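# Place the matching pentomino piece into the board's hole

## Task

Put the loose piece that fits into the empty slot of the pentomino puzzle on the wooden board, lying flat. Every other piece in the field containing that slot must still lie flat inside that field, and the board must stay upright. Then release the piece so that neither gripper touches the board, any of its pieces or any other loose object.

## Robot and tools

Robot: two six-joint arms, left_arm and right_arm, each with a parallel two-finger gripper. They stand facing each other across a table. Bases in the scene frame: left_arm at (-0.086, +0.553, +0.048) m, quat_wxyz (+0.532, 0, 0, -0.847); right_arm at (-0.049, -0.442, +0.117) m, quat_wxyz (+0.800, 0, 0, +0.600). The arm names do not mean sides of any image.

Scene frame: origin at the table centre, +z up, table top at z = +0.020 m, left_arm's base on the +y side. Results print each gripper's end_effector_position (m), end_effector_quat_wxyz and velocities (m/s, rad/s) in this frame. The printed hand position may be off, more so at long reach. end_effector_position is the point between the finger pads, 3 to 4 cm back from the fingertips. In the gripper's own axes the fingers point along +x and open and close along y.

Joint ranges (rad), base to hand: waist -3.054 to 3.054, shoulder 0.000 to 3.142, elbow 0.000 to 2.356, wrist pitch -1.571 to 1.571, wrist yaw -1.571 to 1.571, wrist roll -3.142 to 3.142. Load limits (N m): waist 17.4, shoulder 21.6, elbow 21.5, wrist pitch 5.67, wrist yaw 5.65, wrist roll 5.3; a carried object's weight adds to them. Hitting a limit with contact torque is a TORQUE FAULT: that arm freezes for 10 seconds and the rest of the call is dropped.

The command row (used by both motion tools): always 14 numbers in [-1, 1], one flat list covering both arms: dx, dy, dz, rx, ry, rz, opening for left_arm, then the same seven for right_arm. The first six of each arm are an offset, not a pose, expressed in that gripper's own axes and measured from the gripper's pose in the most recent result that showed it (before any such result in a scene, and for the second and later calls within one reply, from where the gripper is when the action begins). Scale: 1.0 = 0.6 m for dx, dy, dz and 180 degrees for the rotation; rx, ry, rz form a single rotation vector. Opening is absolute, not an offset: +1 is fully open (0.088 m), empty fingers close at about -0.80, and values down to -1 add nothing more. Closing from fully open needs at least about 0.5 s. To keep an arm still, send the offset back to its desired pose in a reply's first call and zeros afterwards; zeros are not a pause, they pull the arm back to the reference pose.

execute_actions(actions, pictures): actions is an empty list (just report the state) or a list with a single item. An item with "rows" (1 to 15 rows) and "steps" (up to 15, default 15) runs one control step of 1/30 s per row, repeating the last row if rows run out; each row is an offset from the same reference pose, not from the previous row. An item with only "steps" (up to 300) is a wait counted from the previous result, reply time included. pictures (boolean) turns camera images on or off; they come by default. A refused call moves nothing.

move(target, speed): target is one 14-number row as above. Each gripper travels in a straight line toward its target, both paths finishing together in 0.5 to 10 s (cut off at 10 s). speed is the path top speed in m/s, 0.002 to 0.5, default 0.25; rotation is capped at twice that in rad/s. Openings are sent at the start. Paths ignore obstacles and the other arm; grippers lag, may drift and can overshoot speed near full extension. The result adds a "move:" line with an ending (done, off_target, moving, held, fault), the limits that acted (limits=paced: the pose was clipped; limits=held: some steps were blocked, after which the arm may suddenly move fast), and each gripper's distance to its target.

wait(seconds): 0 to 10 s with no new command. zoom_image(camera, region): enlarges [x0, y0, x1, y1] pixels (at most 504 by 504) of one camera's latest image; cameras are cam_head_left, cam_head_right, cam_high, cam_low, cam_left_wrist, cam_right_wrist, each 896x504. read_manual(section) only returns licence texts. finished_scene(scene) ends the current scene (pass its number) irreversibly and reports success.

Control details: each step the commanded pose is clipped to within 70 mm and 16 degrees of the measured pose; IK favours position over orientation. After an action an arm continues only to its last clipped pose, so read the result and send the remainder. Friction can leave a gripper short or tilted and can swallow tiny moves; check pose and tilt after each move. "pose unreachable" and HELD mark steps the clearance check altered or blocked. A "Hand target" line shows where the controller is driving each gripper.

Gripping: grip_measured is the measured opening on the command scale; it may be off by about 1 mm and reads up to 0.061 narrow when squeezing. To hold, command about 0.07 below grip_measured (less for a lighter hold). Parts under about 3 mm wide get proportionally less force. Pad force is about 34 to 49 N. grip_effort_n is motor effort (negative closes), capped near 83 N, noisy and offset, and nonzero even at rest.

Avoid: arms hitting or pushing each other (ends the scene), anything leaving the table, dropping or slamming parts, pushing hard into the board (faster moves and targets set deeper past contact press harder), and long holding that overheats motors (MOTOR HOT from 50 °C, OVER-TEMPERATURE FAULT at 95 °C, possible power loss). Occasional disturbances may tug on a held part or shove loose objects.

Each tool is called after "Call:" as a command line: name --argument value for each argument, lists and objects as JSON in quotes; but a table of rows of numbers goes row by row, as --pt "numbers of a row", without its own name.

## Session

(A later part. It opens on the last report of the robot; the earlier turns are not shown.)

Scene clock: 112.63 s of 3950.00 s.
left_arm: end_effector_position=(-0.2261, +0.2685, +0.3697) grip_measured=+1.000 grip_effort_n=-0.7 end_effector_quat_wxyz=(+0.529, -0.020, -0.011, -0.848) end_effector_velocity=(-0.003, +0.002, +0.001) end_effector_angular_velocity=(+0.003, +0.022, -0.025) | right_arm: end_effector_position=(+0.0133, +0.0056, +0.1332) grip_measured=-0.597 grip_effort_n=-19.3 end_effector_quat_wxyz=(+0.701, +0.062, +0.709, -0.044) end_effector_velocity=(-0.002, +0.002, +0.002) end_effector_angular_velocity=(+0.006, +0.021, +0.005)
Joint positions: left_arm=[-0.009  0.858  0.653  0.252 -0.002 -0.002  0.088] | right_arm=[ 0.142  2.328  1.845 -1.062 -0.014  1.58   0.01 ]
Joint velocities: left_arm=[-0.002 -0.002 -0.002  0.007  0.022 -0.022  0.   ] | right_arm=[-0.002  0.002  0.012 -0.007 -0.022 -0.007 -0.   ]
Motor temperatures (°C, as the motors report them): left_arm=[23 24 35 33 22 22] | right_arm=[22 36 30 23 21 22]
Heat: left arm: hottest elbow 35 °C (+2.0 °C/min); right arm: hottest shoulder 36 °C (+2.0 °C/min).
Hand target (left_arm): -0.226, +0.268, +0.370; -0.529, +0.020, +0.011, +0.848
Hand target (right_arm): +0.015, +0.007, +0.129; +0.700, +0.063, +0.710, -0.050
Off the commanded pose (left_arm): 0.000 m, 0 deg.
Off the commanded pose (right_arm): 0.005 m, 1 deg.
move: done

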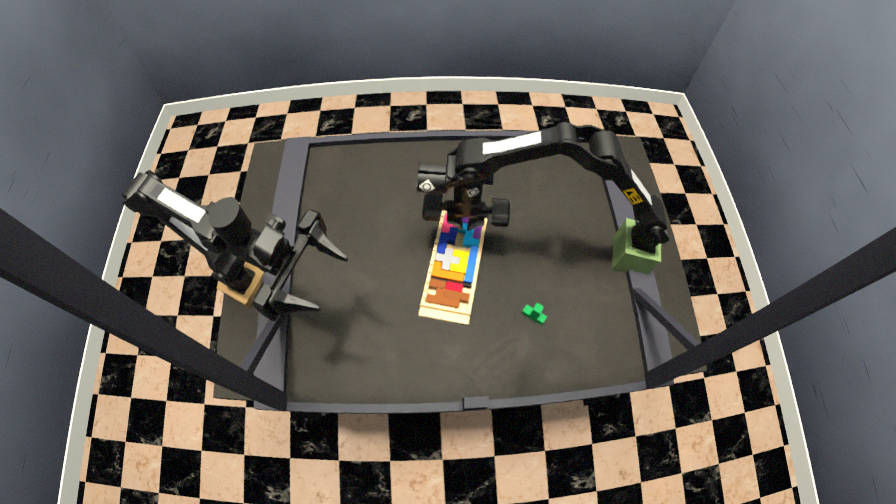

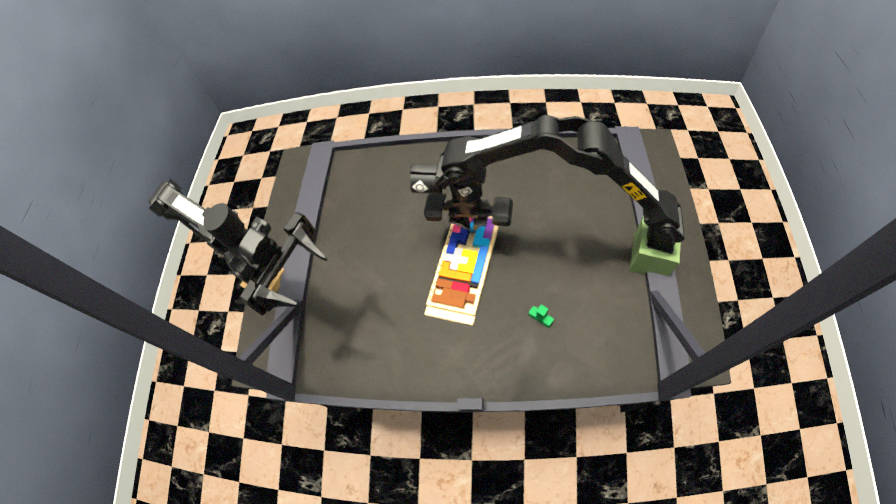

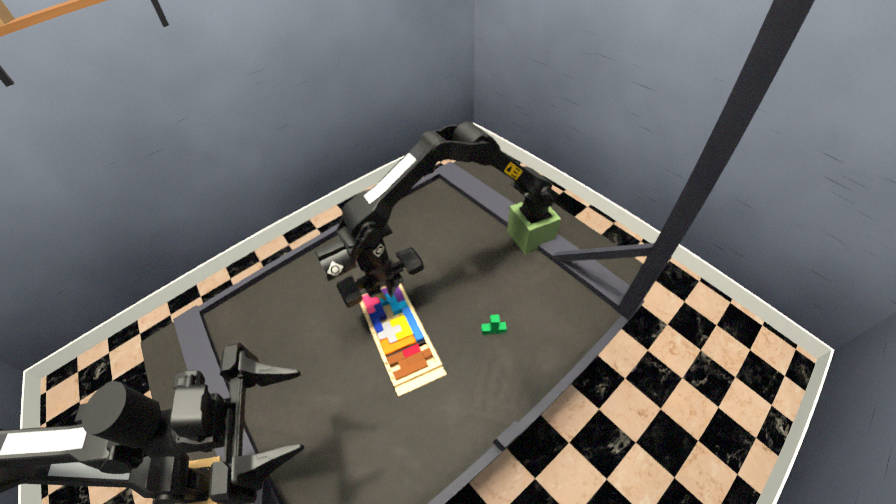

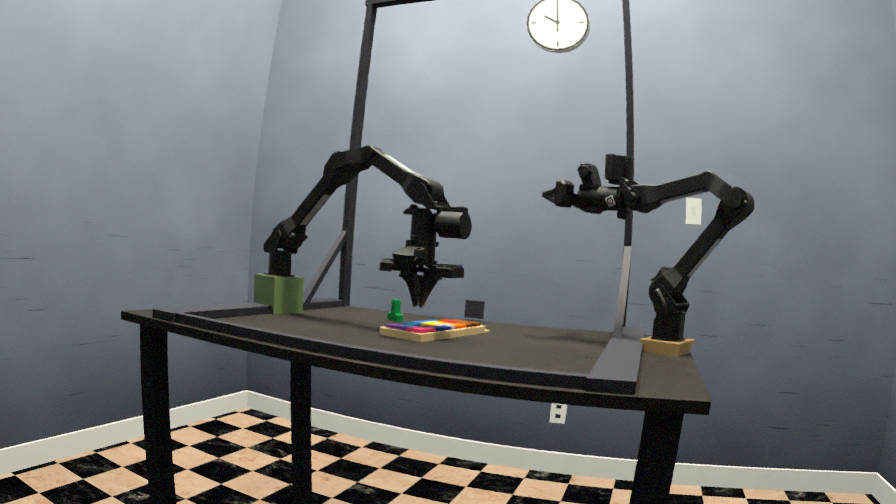

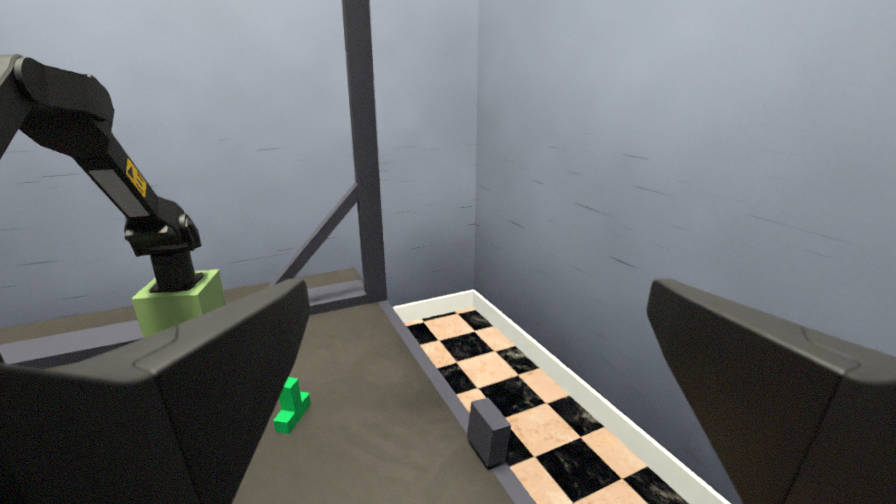

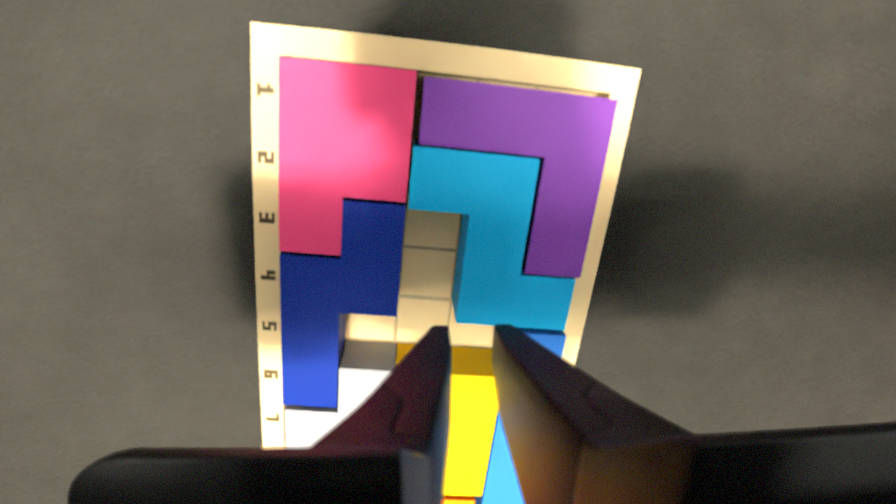

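Call:
execute_actions --actions '[]'

Scene clock: 141.20 s of 3950.00 s.
left_arm: end_effector_position=(-0.2261, +0.2685, +0.3697) grip_measured=+1.000 grip_effort_n=-1.2 end_effector_quat_wxyz=(+0.529, -0.020, -0.011, -0.848) end_effector_velocity=(+0.001, +0.001, +0.002) end_effector_angular_velocity=(+0.001, +0.008, +0.005) | right_arm: end_effector_position=(+0.0133, +0.0057, +0.1332) grip_measured=-0.597 grip_effort_n=-19.3 end_effector_quat_wxyz=(+0.700, +0.063, +0.709, -0.045) end_effector_velocity=(-0.002, -0.002, +0.000) end_effector_angular_velocity=(-0.004, +0.022, +0.020)
Joint positions: left_arm=[-0.009  0.858  0.653  0.252 -0.002 -0.002  0.088] | right_arm=[ 0.142  2.33   1.847 -1.064 -0.014  1.582  0.01 ]
Joint velocities: left_arm=[-0.002 -0.007  0.002 -0.007 -0.007 -0.007  0.   ] | right_arm=[-0.002 -0.002 -0.002 -0.007 -0.022 -0.022  0.   ]
Motor temperatures (°C, as the motors report them): left_arm=[23 24 35 33 22 22] | right_arm=[22 39 31 22 21 22]
Heat: left arm: hottest elbow 35 °C (+1.0 °C/min); right arm: hottest shoulder 39 °C (+5.0 °C/min).
Hand target (left_arm): -0.226, +0.268, +0.370; -0.529, +0.020, +0.011, +0.848
Hand target (right_arm): +0.015, +0.007, +0.129; +0.700, +0.063, +0.710, -0.050
Off the commanded pose (left_arm): 0.000 m, 0 deg.
Off the commanded pose (right_arm): 0.005 m, 1 deg.
Steps of this call (steps 1 to 90: nothing new was sent; then 25.57 s passed at rest). Readings (end_effector_position):
1: left_arm (-0.2261, +0.2685, +0.3697) | right_arm (+0.0133, +0.0056, +0.1331)
2: left_arm (-0.2261, +0.2685, +0.3697) | right_arm (+0.0133, +0.0057, +0.1332)
4: left_arm (-0.2261, +0.2685, +0.3697) | right_arm (+0.0133, +0.0057, +0.1332)
8: left_arm (-0.2261, +0.2685, +0.3697) | right_arm (+0.0133, +0.0057, +0.1333)
90: the state above

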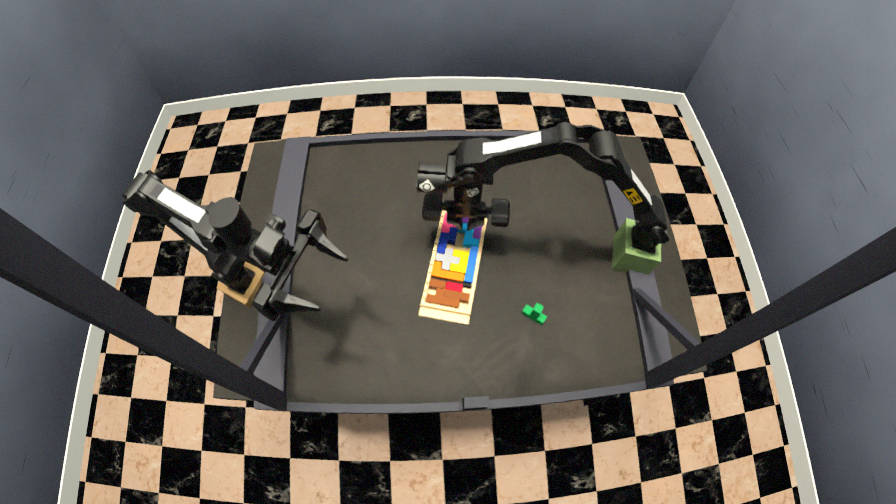

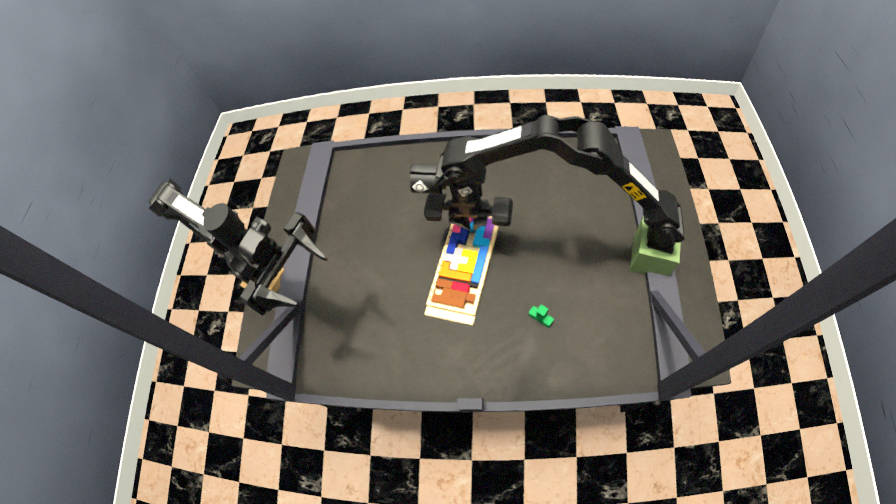

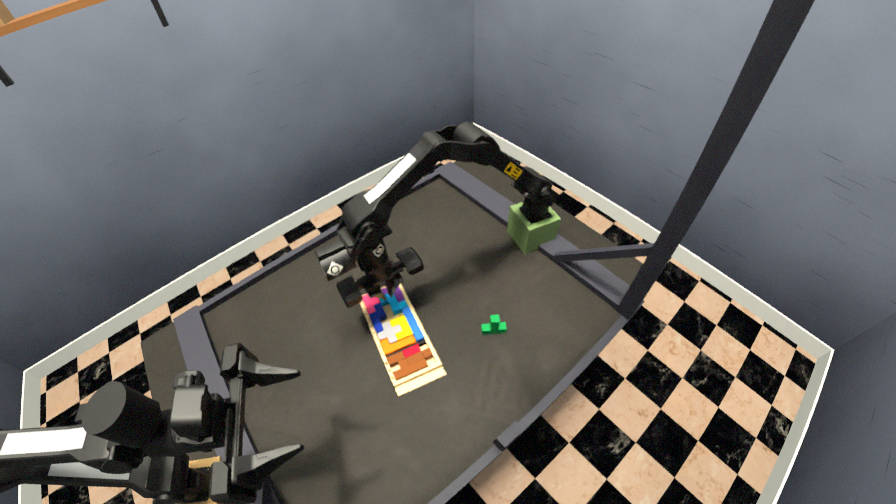

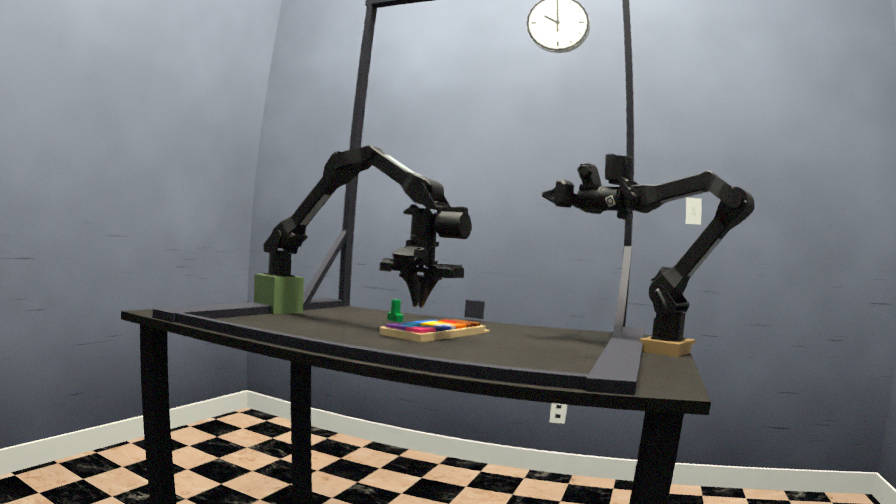

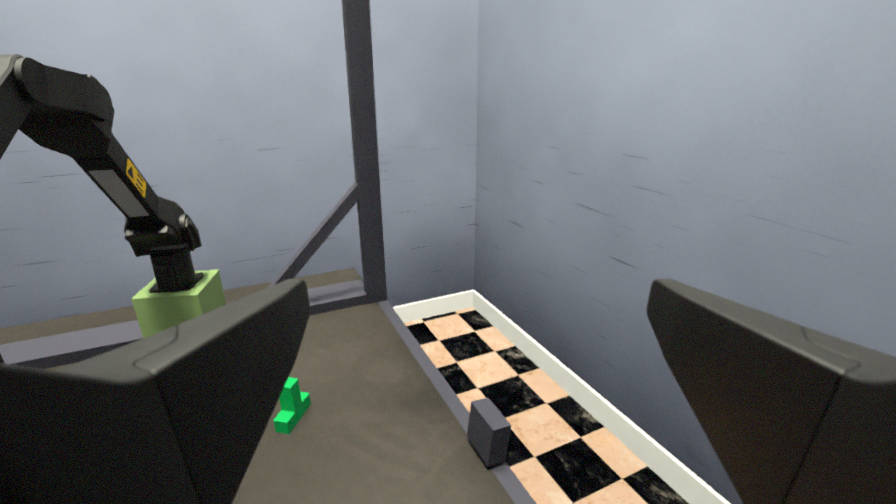

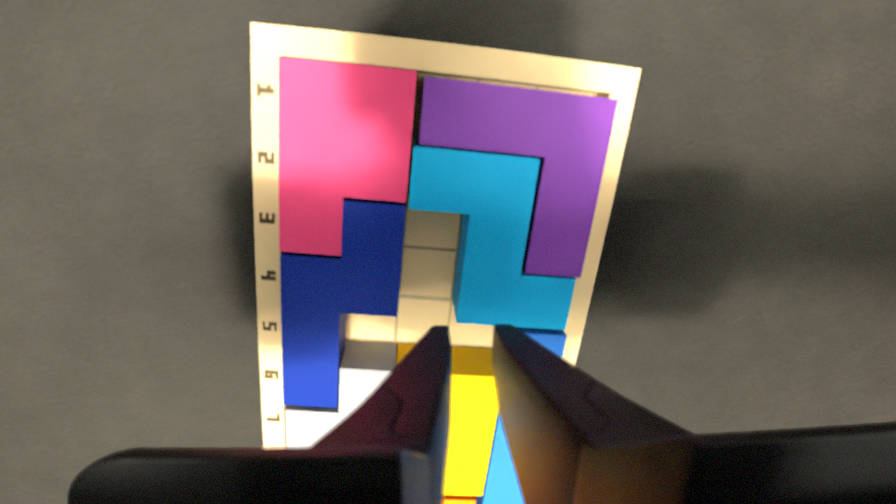

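Call:
move --target '[0,0,0,0,0,0,1,0,-0.29,-0.43,0,0,0,-1]'

Scene clock: 159.93 s of 3950.00 s.
left_arm: end_effector_position=(-0.2261, +0.2685, +0.3697) grip_measured=+1.000 grip_effort_n=-0.7 end_effector_quat_wxyz=(+0.529, -0.020, -0.011, -0.848) end_effector_velocity=(+0.002, -0.000, -0.002) end_effector_angular_velocity=(+0.010, +0.004, +0.009) | right_arm: end_effector_position=(-0.2660, -0.1315, +0.1308) grip_measured=-0.810 grip_effort_n=-83.5 end_effector_quat_wxyz=(+0.699, +0.058, +0.711, -0.050) end_effector_velocity=(+0.000, -0.000, +0.001) end_effector_angular_velocity=(+0.002, -0.007, -0.005)
Joint positions: left_arm=[-0.009  0.858  0.653  0.252 -0.002 -0.002  0.088] | right_arm=[ 0.892  2.064  1.399 -0.887 -0.007  2.332  0.   ]
Joint velocities: left_arm=[ 0.002 -0.002 -0.002 -0.007 -0.007 -0.007  0.   ] | right_arm=[ 0.002 -0.002  0.002 -0.007  0.007  0.007  0.   ]
Motor temperatures (°C, as the motors report them): left_arm=[23 24 35 34 22 22] | right_arm=[22 40 32 22 21 22]
Heat: left arm: hottest elbow 35 °C (+0.0 °C/min); right arm: hottest shoulder 40 °C (+4.0 °C/min).
Hand target (left_arm): -0.226, +0.268, +0.370; -0.529, +0.020, +0.011, +0.848
Hand target (right_arm): -0.269, -0.129, +0.134; +0.697, +0.061, +0.713, -0.047
Off the commanded pose (left_arm): 0.000 m, 0 deg.
Off the commanded pose (right_arm): 0.005 m, 1 deg.
After step 90, 13.93 s passed at rest.
move: done

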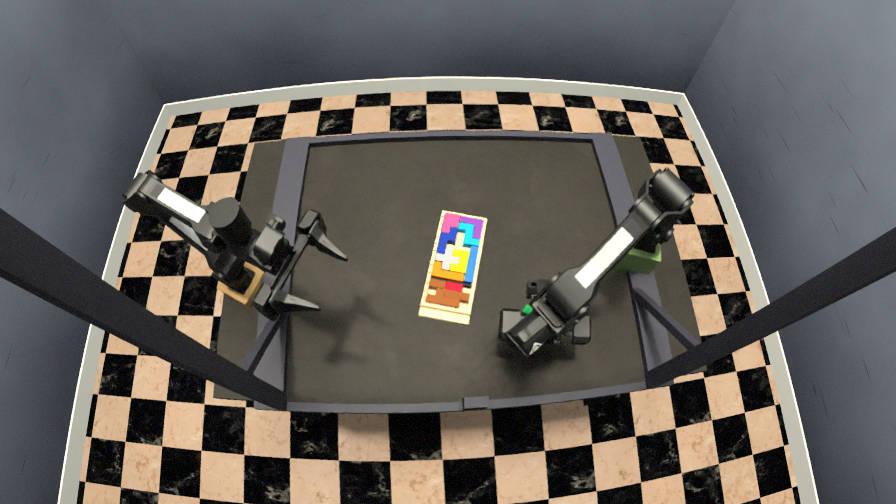

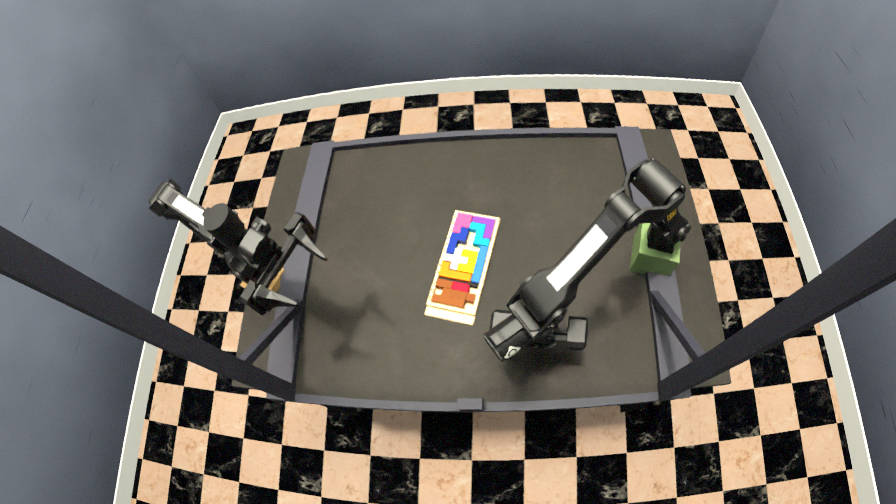

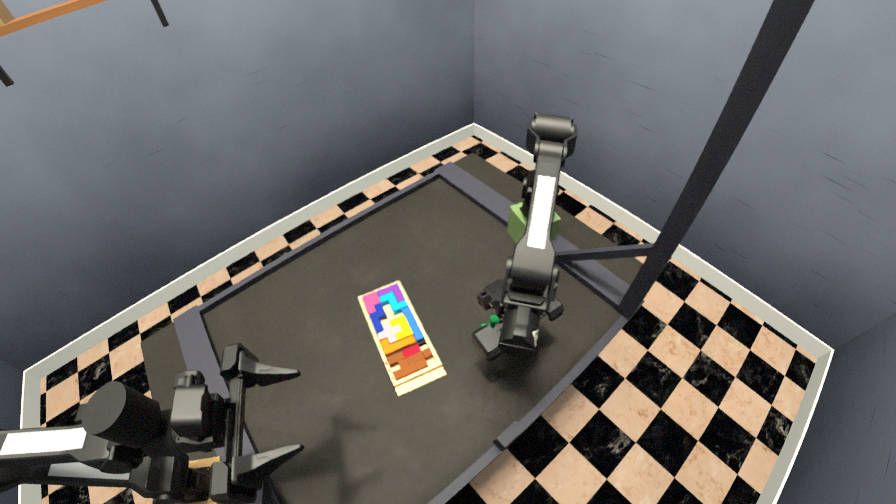

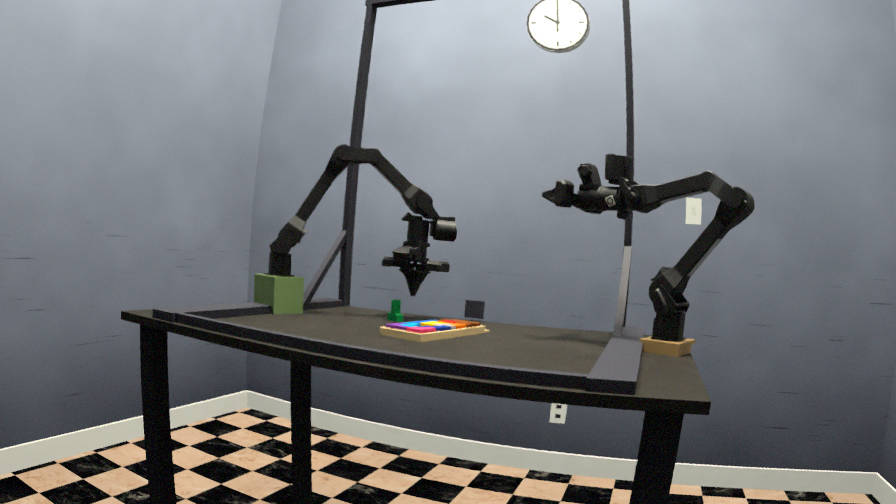

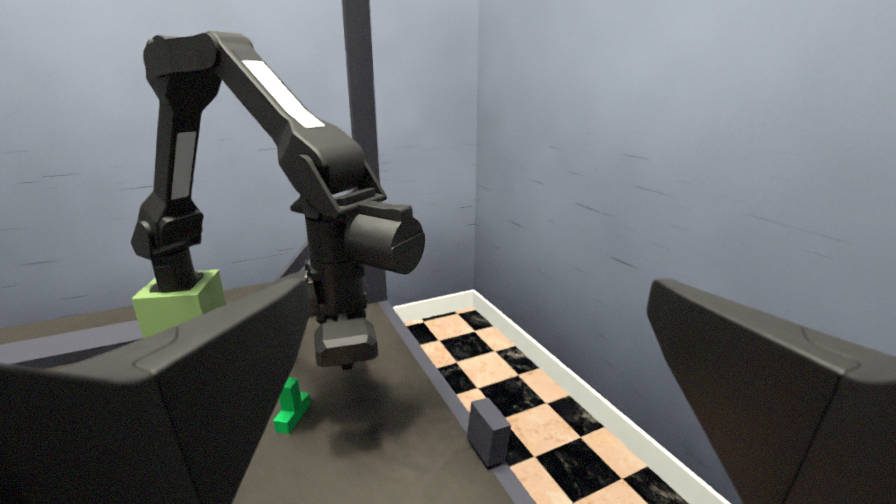

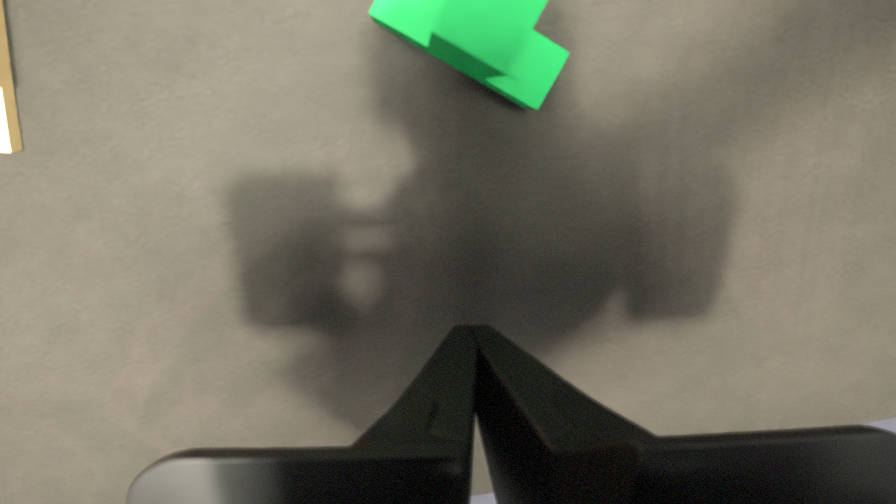

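Call:
move --target '[0,0,0,0,0,0,1,0.09,0,0,0,0,0,-1]'

Call:
move --target '[0,0,0,0,0,0,1,0,0,0.17,0,0,0,-1]' --speed 0.08

Scene clock: 177.03 s of 3950.00 s.
left_arm: end_effector_position=(-0.2261, +0.2685, +0.3697) grip_measured=+1.000 grip_effort_n=-1.2 end_effector_quat_wxyz=(+0.529, -0.020, -0.011, -0.848) end_effector_velocity=(+0.000, +0.000, -0.002) end_effector_angular_velocity=(-0.003, -0.023, +0.006) | right_arm: end_effector_position=(-0.2695, -0.1274, +0.0843) grip_measured=-0.810 grip_effort_n=-83.5 end_effector_quat_wxyz=(+0.694, +0.063, +0.716, -0.045) end_effector_velocity=(+0.002, -0.003, -0.003) end_effector_angular_velocity=(-0.018, -0.004, -0.009)
Joint positions: left_arm=[-0.009  0.858  0.653  0.252 -0.002 -0.002  0.088] | right_arm=[ 0.893  2.152  1.329 -0.708 -0.007  2.334  0.   ]
Joint velocities: left_arm=[-0.002 -0.002 -0.002 -0.007 -0.007  0.022  0.   ] | right_arm=[-0.002  0.007 -0.002 -0.007 -0.007  0.007  0.   ]
Motor temperatures (°C, as the motors report them): left_arm=[23 24 35 34 22 22] | right_arm=[22 40 32 22 21 22]
Heat: left arm: hottest elbow 35 °C (+0.0 °C/min); right arm: hottest shoulder 40 °C (+3.0 °C/min).
Hand target (left_arm): -0.226, +0.268, +0.370; -0.529, +0.020, +0.011, +0.848
Hand target (right_arm): -0.267, -0.131, +0.077; +0.699, +0.058, +0.711, -0.050
Off the commanded pose (left_arm): 0.000 m, 0 deg.
Off the commanded pose (right_arm): 0.009 m, 1 deg.
After step 90, 13.20 s passed at rest.
move: off_target (right_arm)

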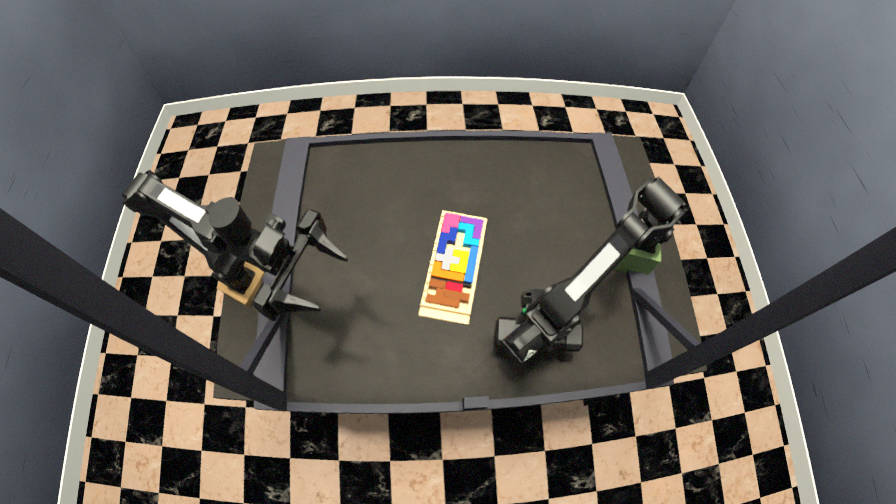

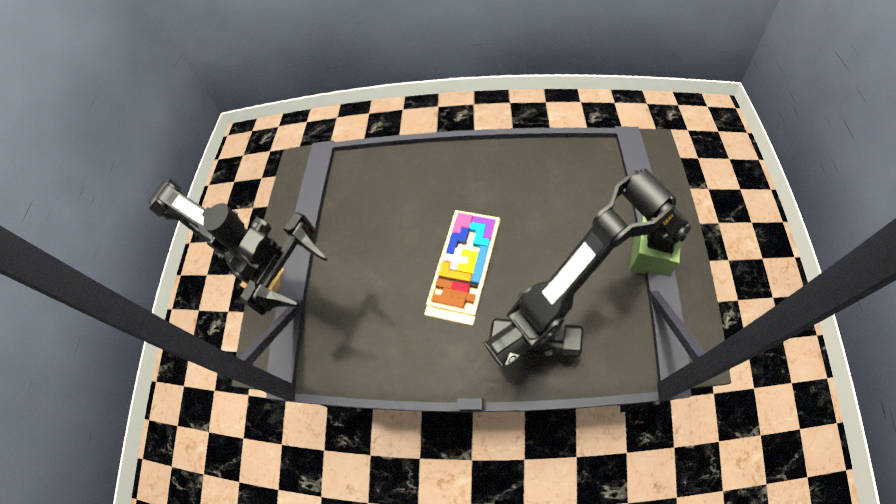

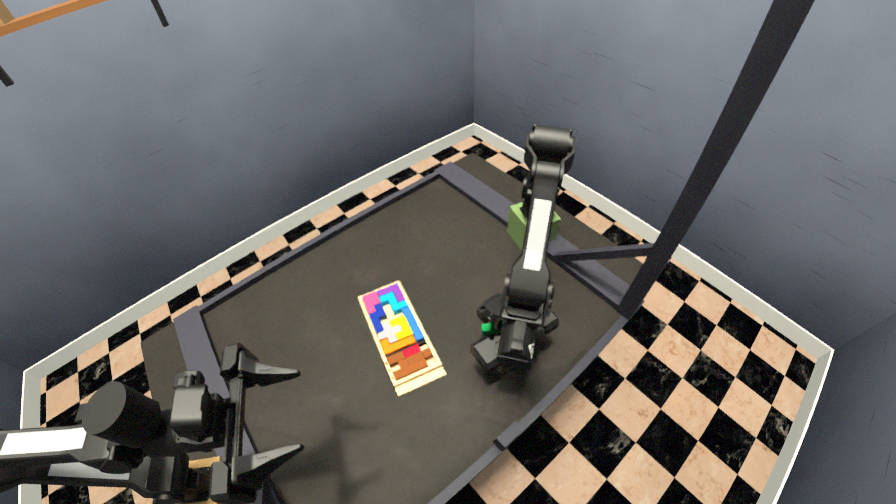

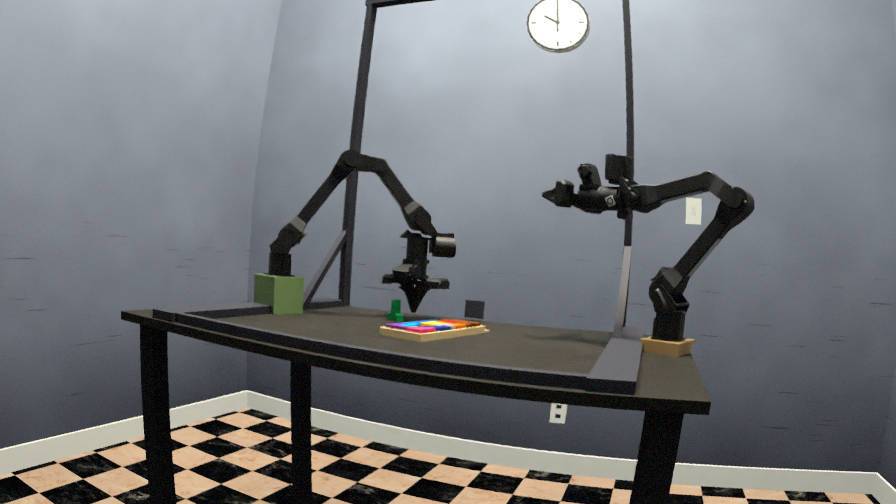

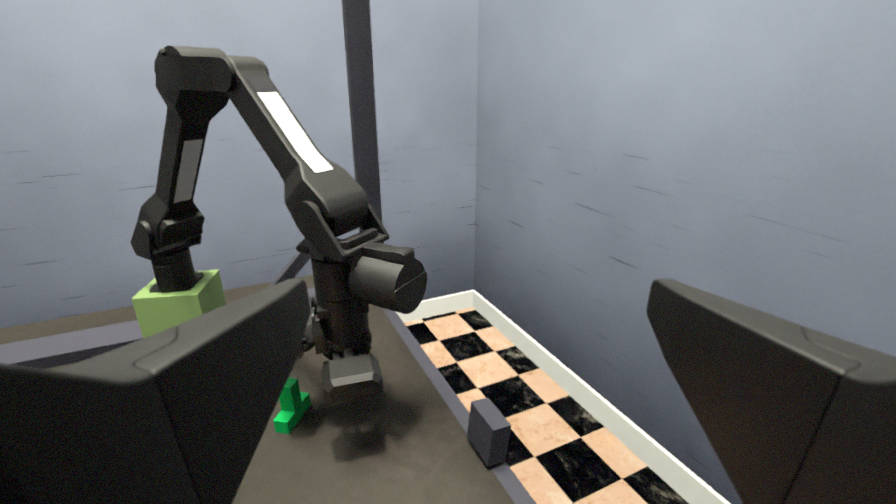

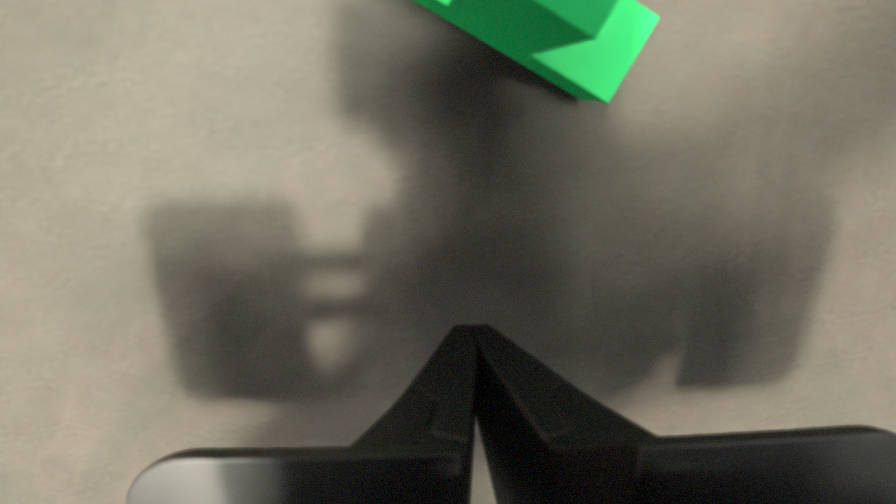

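Scene clock: 178.70 s of 3950.00 s.
left_arm: end_effector_position=(-0.2261, +0.2685, +0.3697) grip_measured=+1.000 grip_effort_n=-0.7 end_effector_quat_wxyz=(+0.529, -0.020, -0.011, -0.848) end_effector_velocity=(+0.000, +0.000, -0.002) end_effector_angular_velocity=(+0.010, +0.004, +0.005) | right_arm: end_effector_position=(-0.1694, -0.1410, +0.0787) grip_measured=-0.810 grip_effort_n=-83.5 end_effector_quat_wxyz=(+0.697, +0.062, +0.713, -0.046) end_effector_velocity=(+0.002, -0.001, +0.001) end_effector_angular_velocity=(+0.005, +0.009, +0.030)
Joint positions: left_arm=[-0.009  0.858  0.653  0.252 -0.002 -0.002  0.088] | right_arm=[ 0.661  1.988  1.035 -0.588 -0.01   2.102  0.   ]
Joint velocities: left_arm=[-0.002 -0.002 -0.002 -0.007 -0.007 -0.007  0.   ] | right_arm=[-0.007 -0.012 -0.012  0.007 -0.007 -0.037  0.   ]
Motor temperatures (°C, as the motors report them): left_arm=[23 24 35 34 22 22] | right_arm=[22 41 32 22 21 22]
Heat: left arm: hottest elbow 35 °C (+0.0 °C/min); right arm: hottest shoulder 41 °C (+4.1 °C/min).
Hand target (left_arm): -0.226, +0.268, +0.370; -0.529, +0.020, +0.011, +0.848
Hand target (right_arm): -0.168, -0.142, +0.082; +0.695, +0.064, +0.715, -0.044
Off the commanded pose (left_arm): 0.000 m, 0 deg.
Off the commanded pose (right_arm): 0.003 m, 1 deg.
move: done

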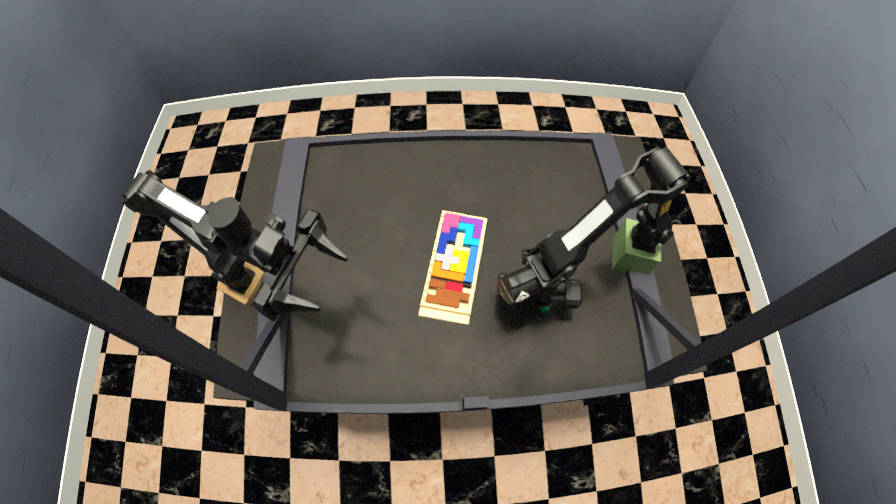

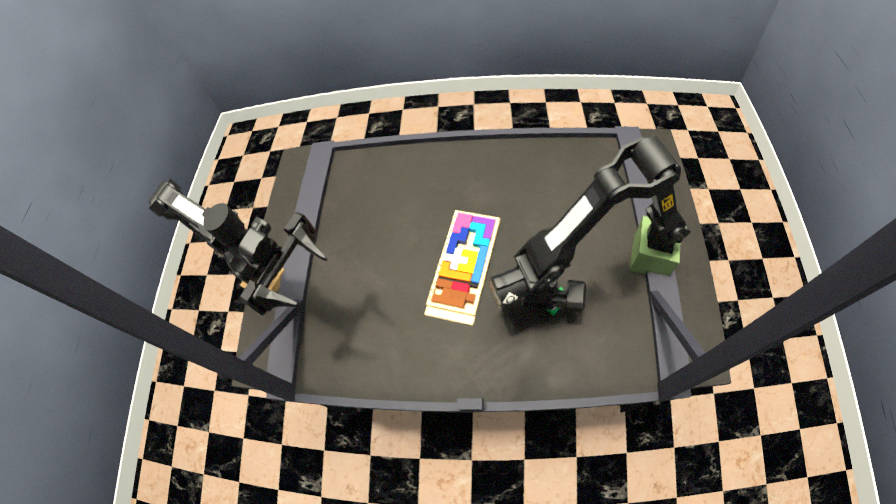

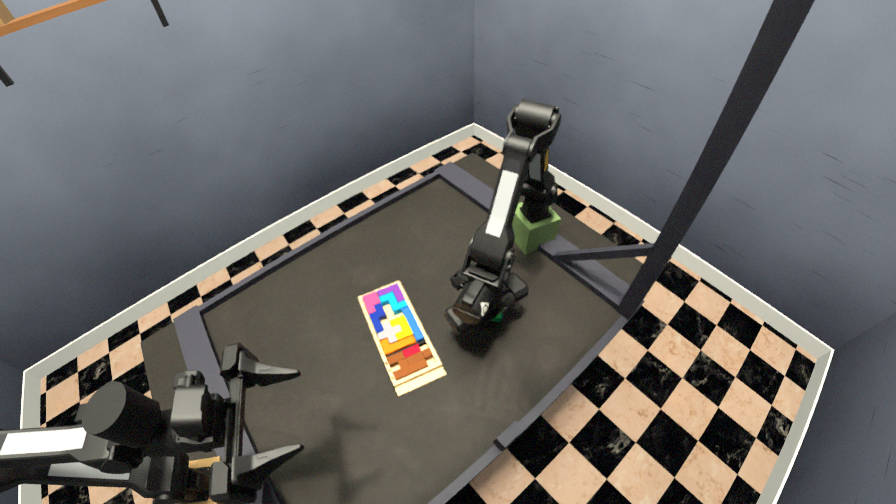

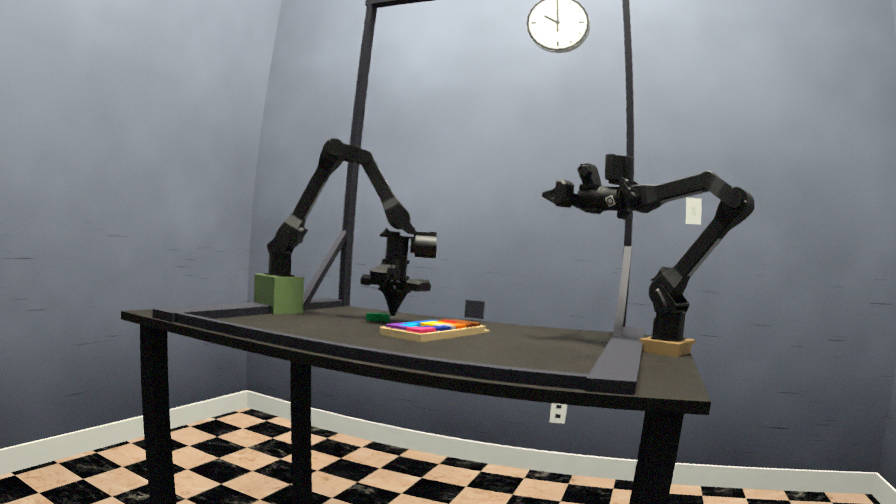

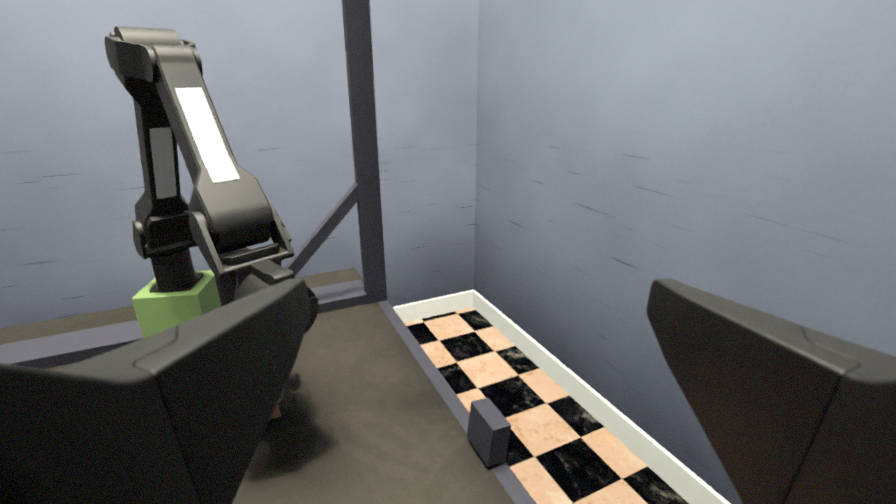

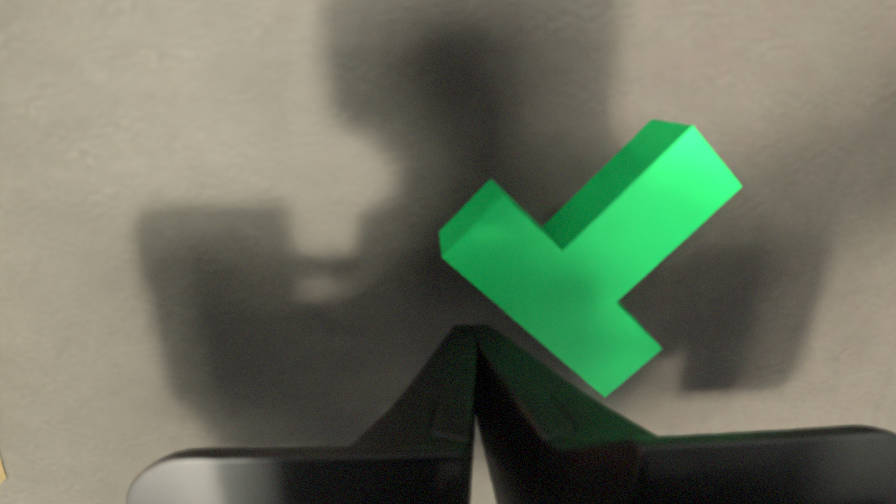

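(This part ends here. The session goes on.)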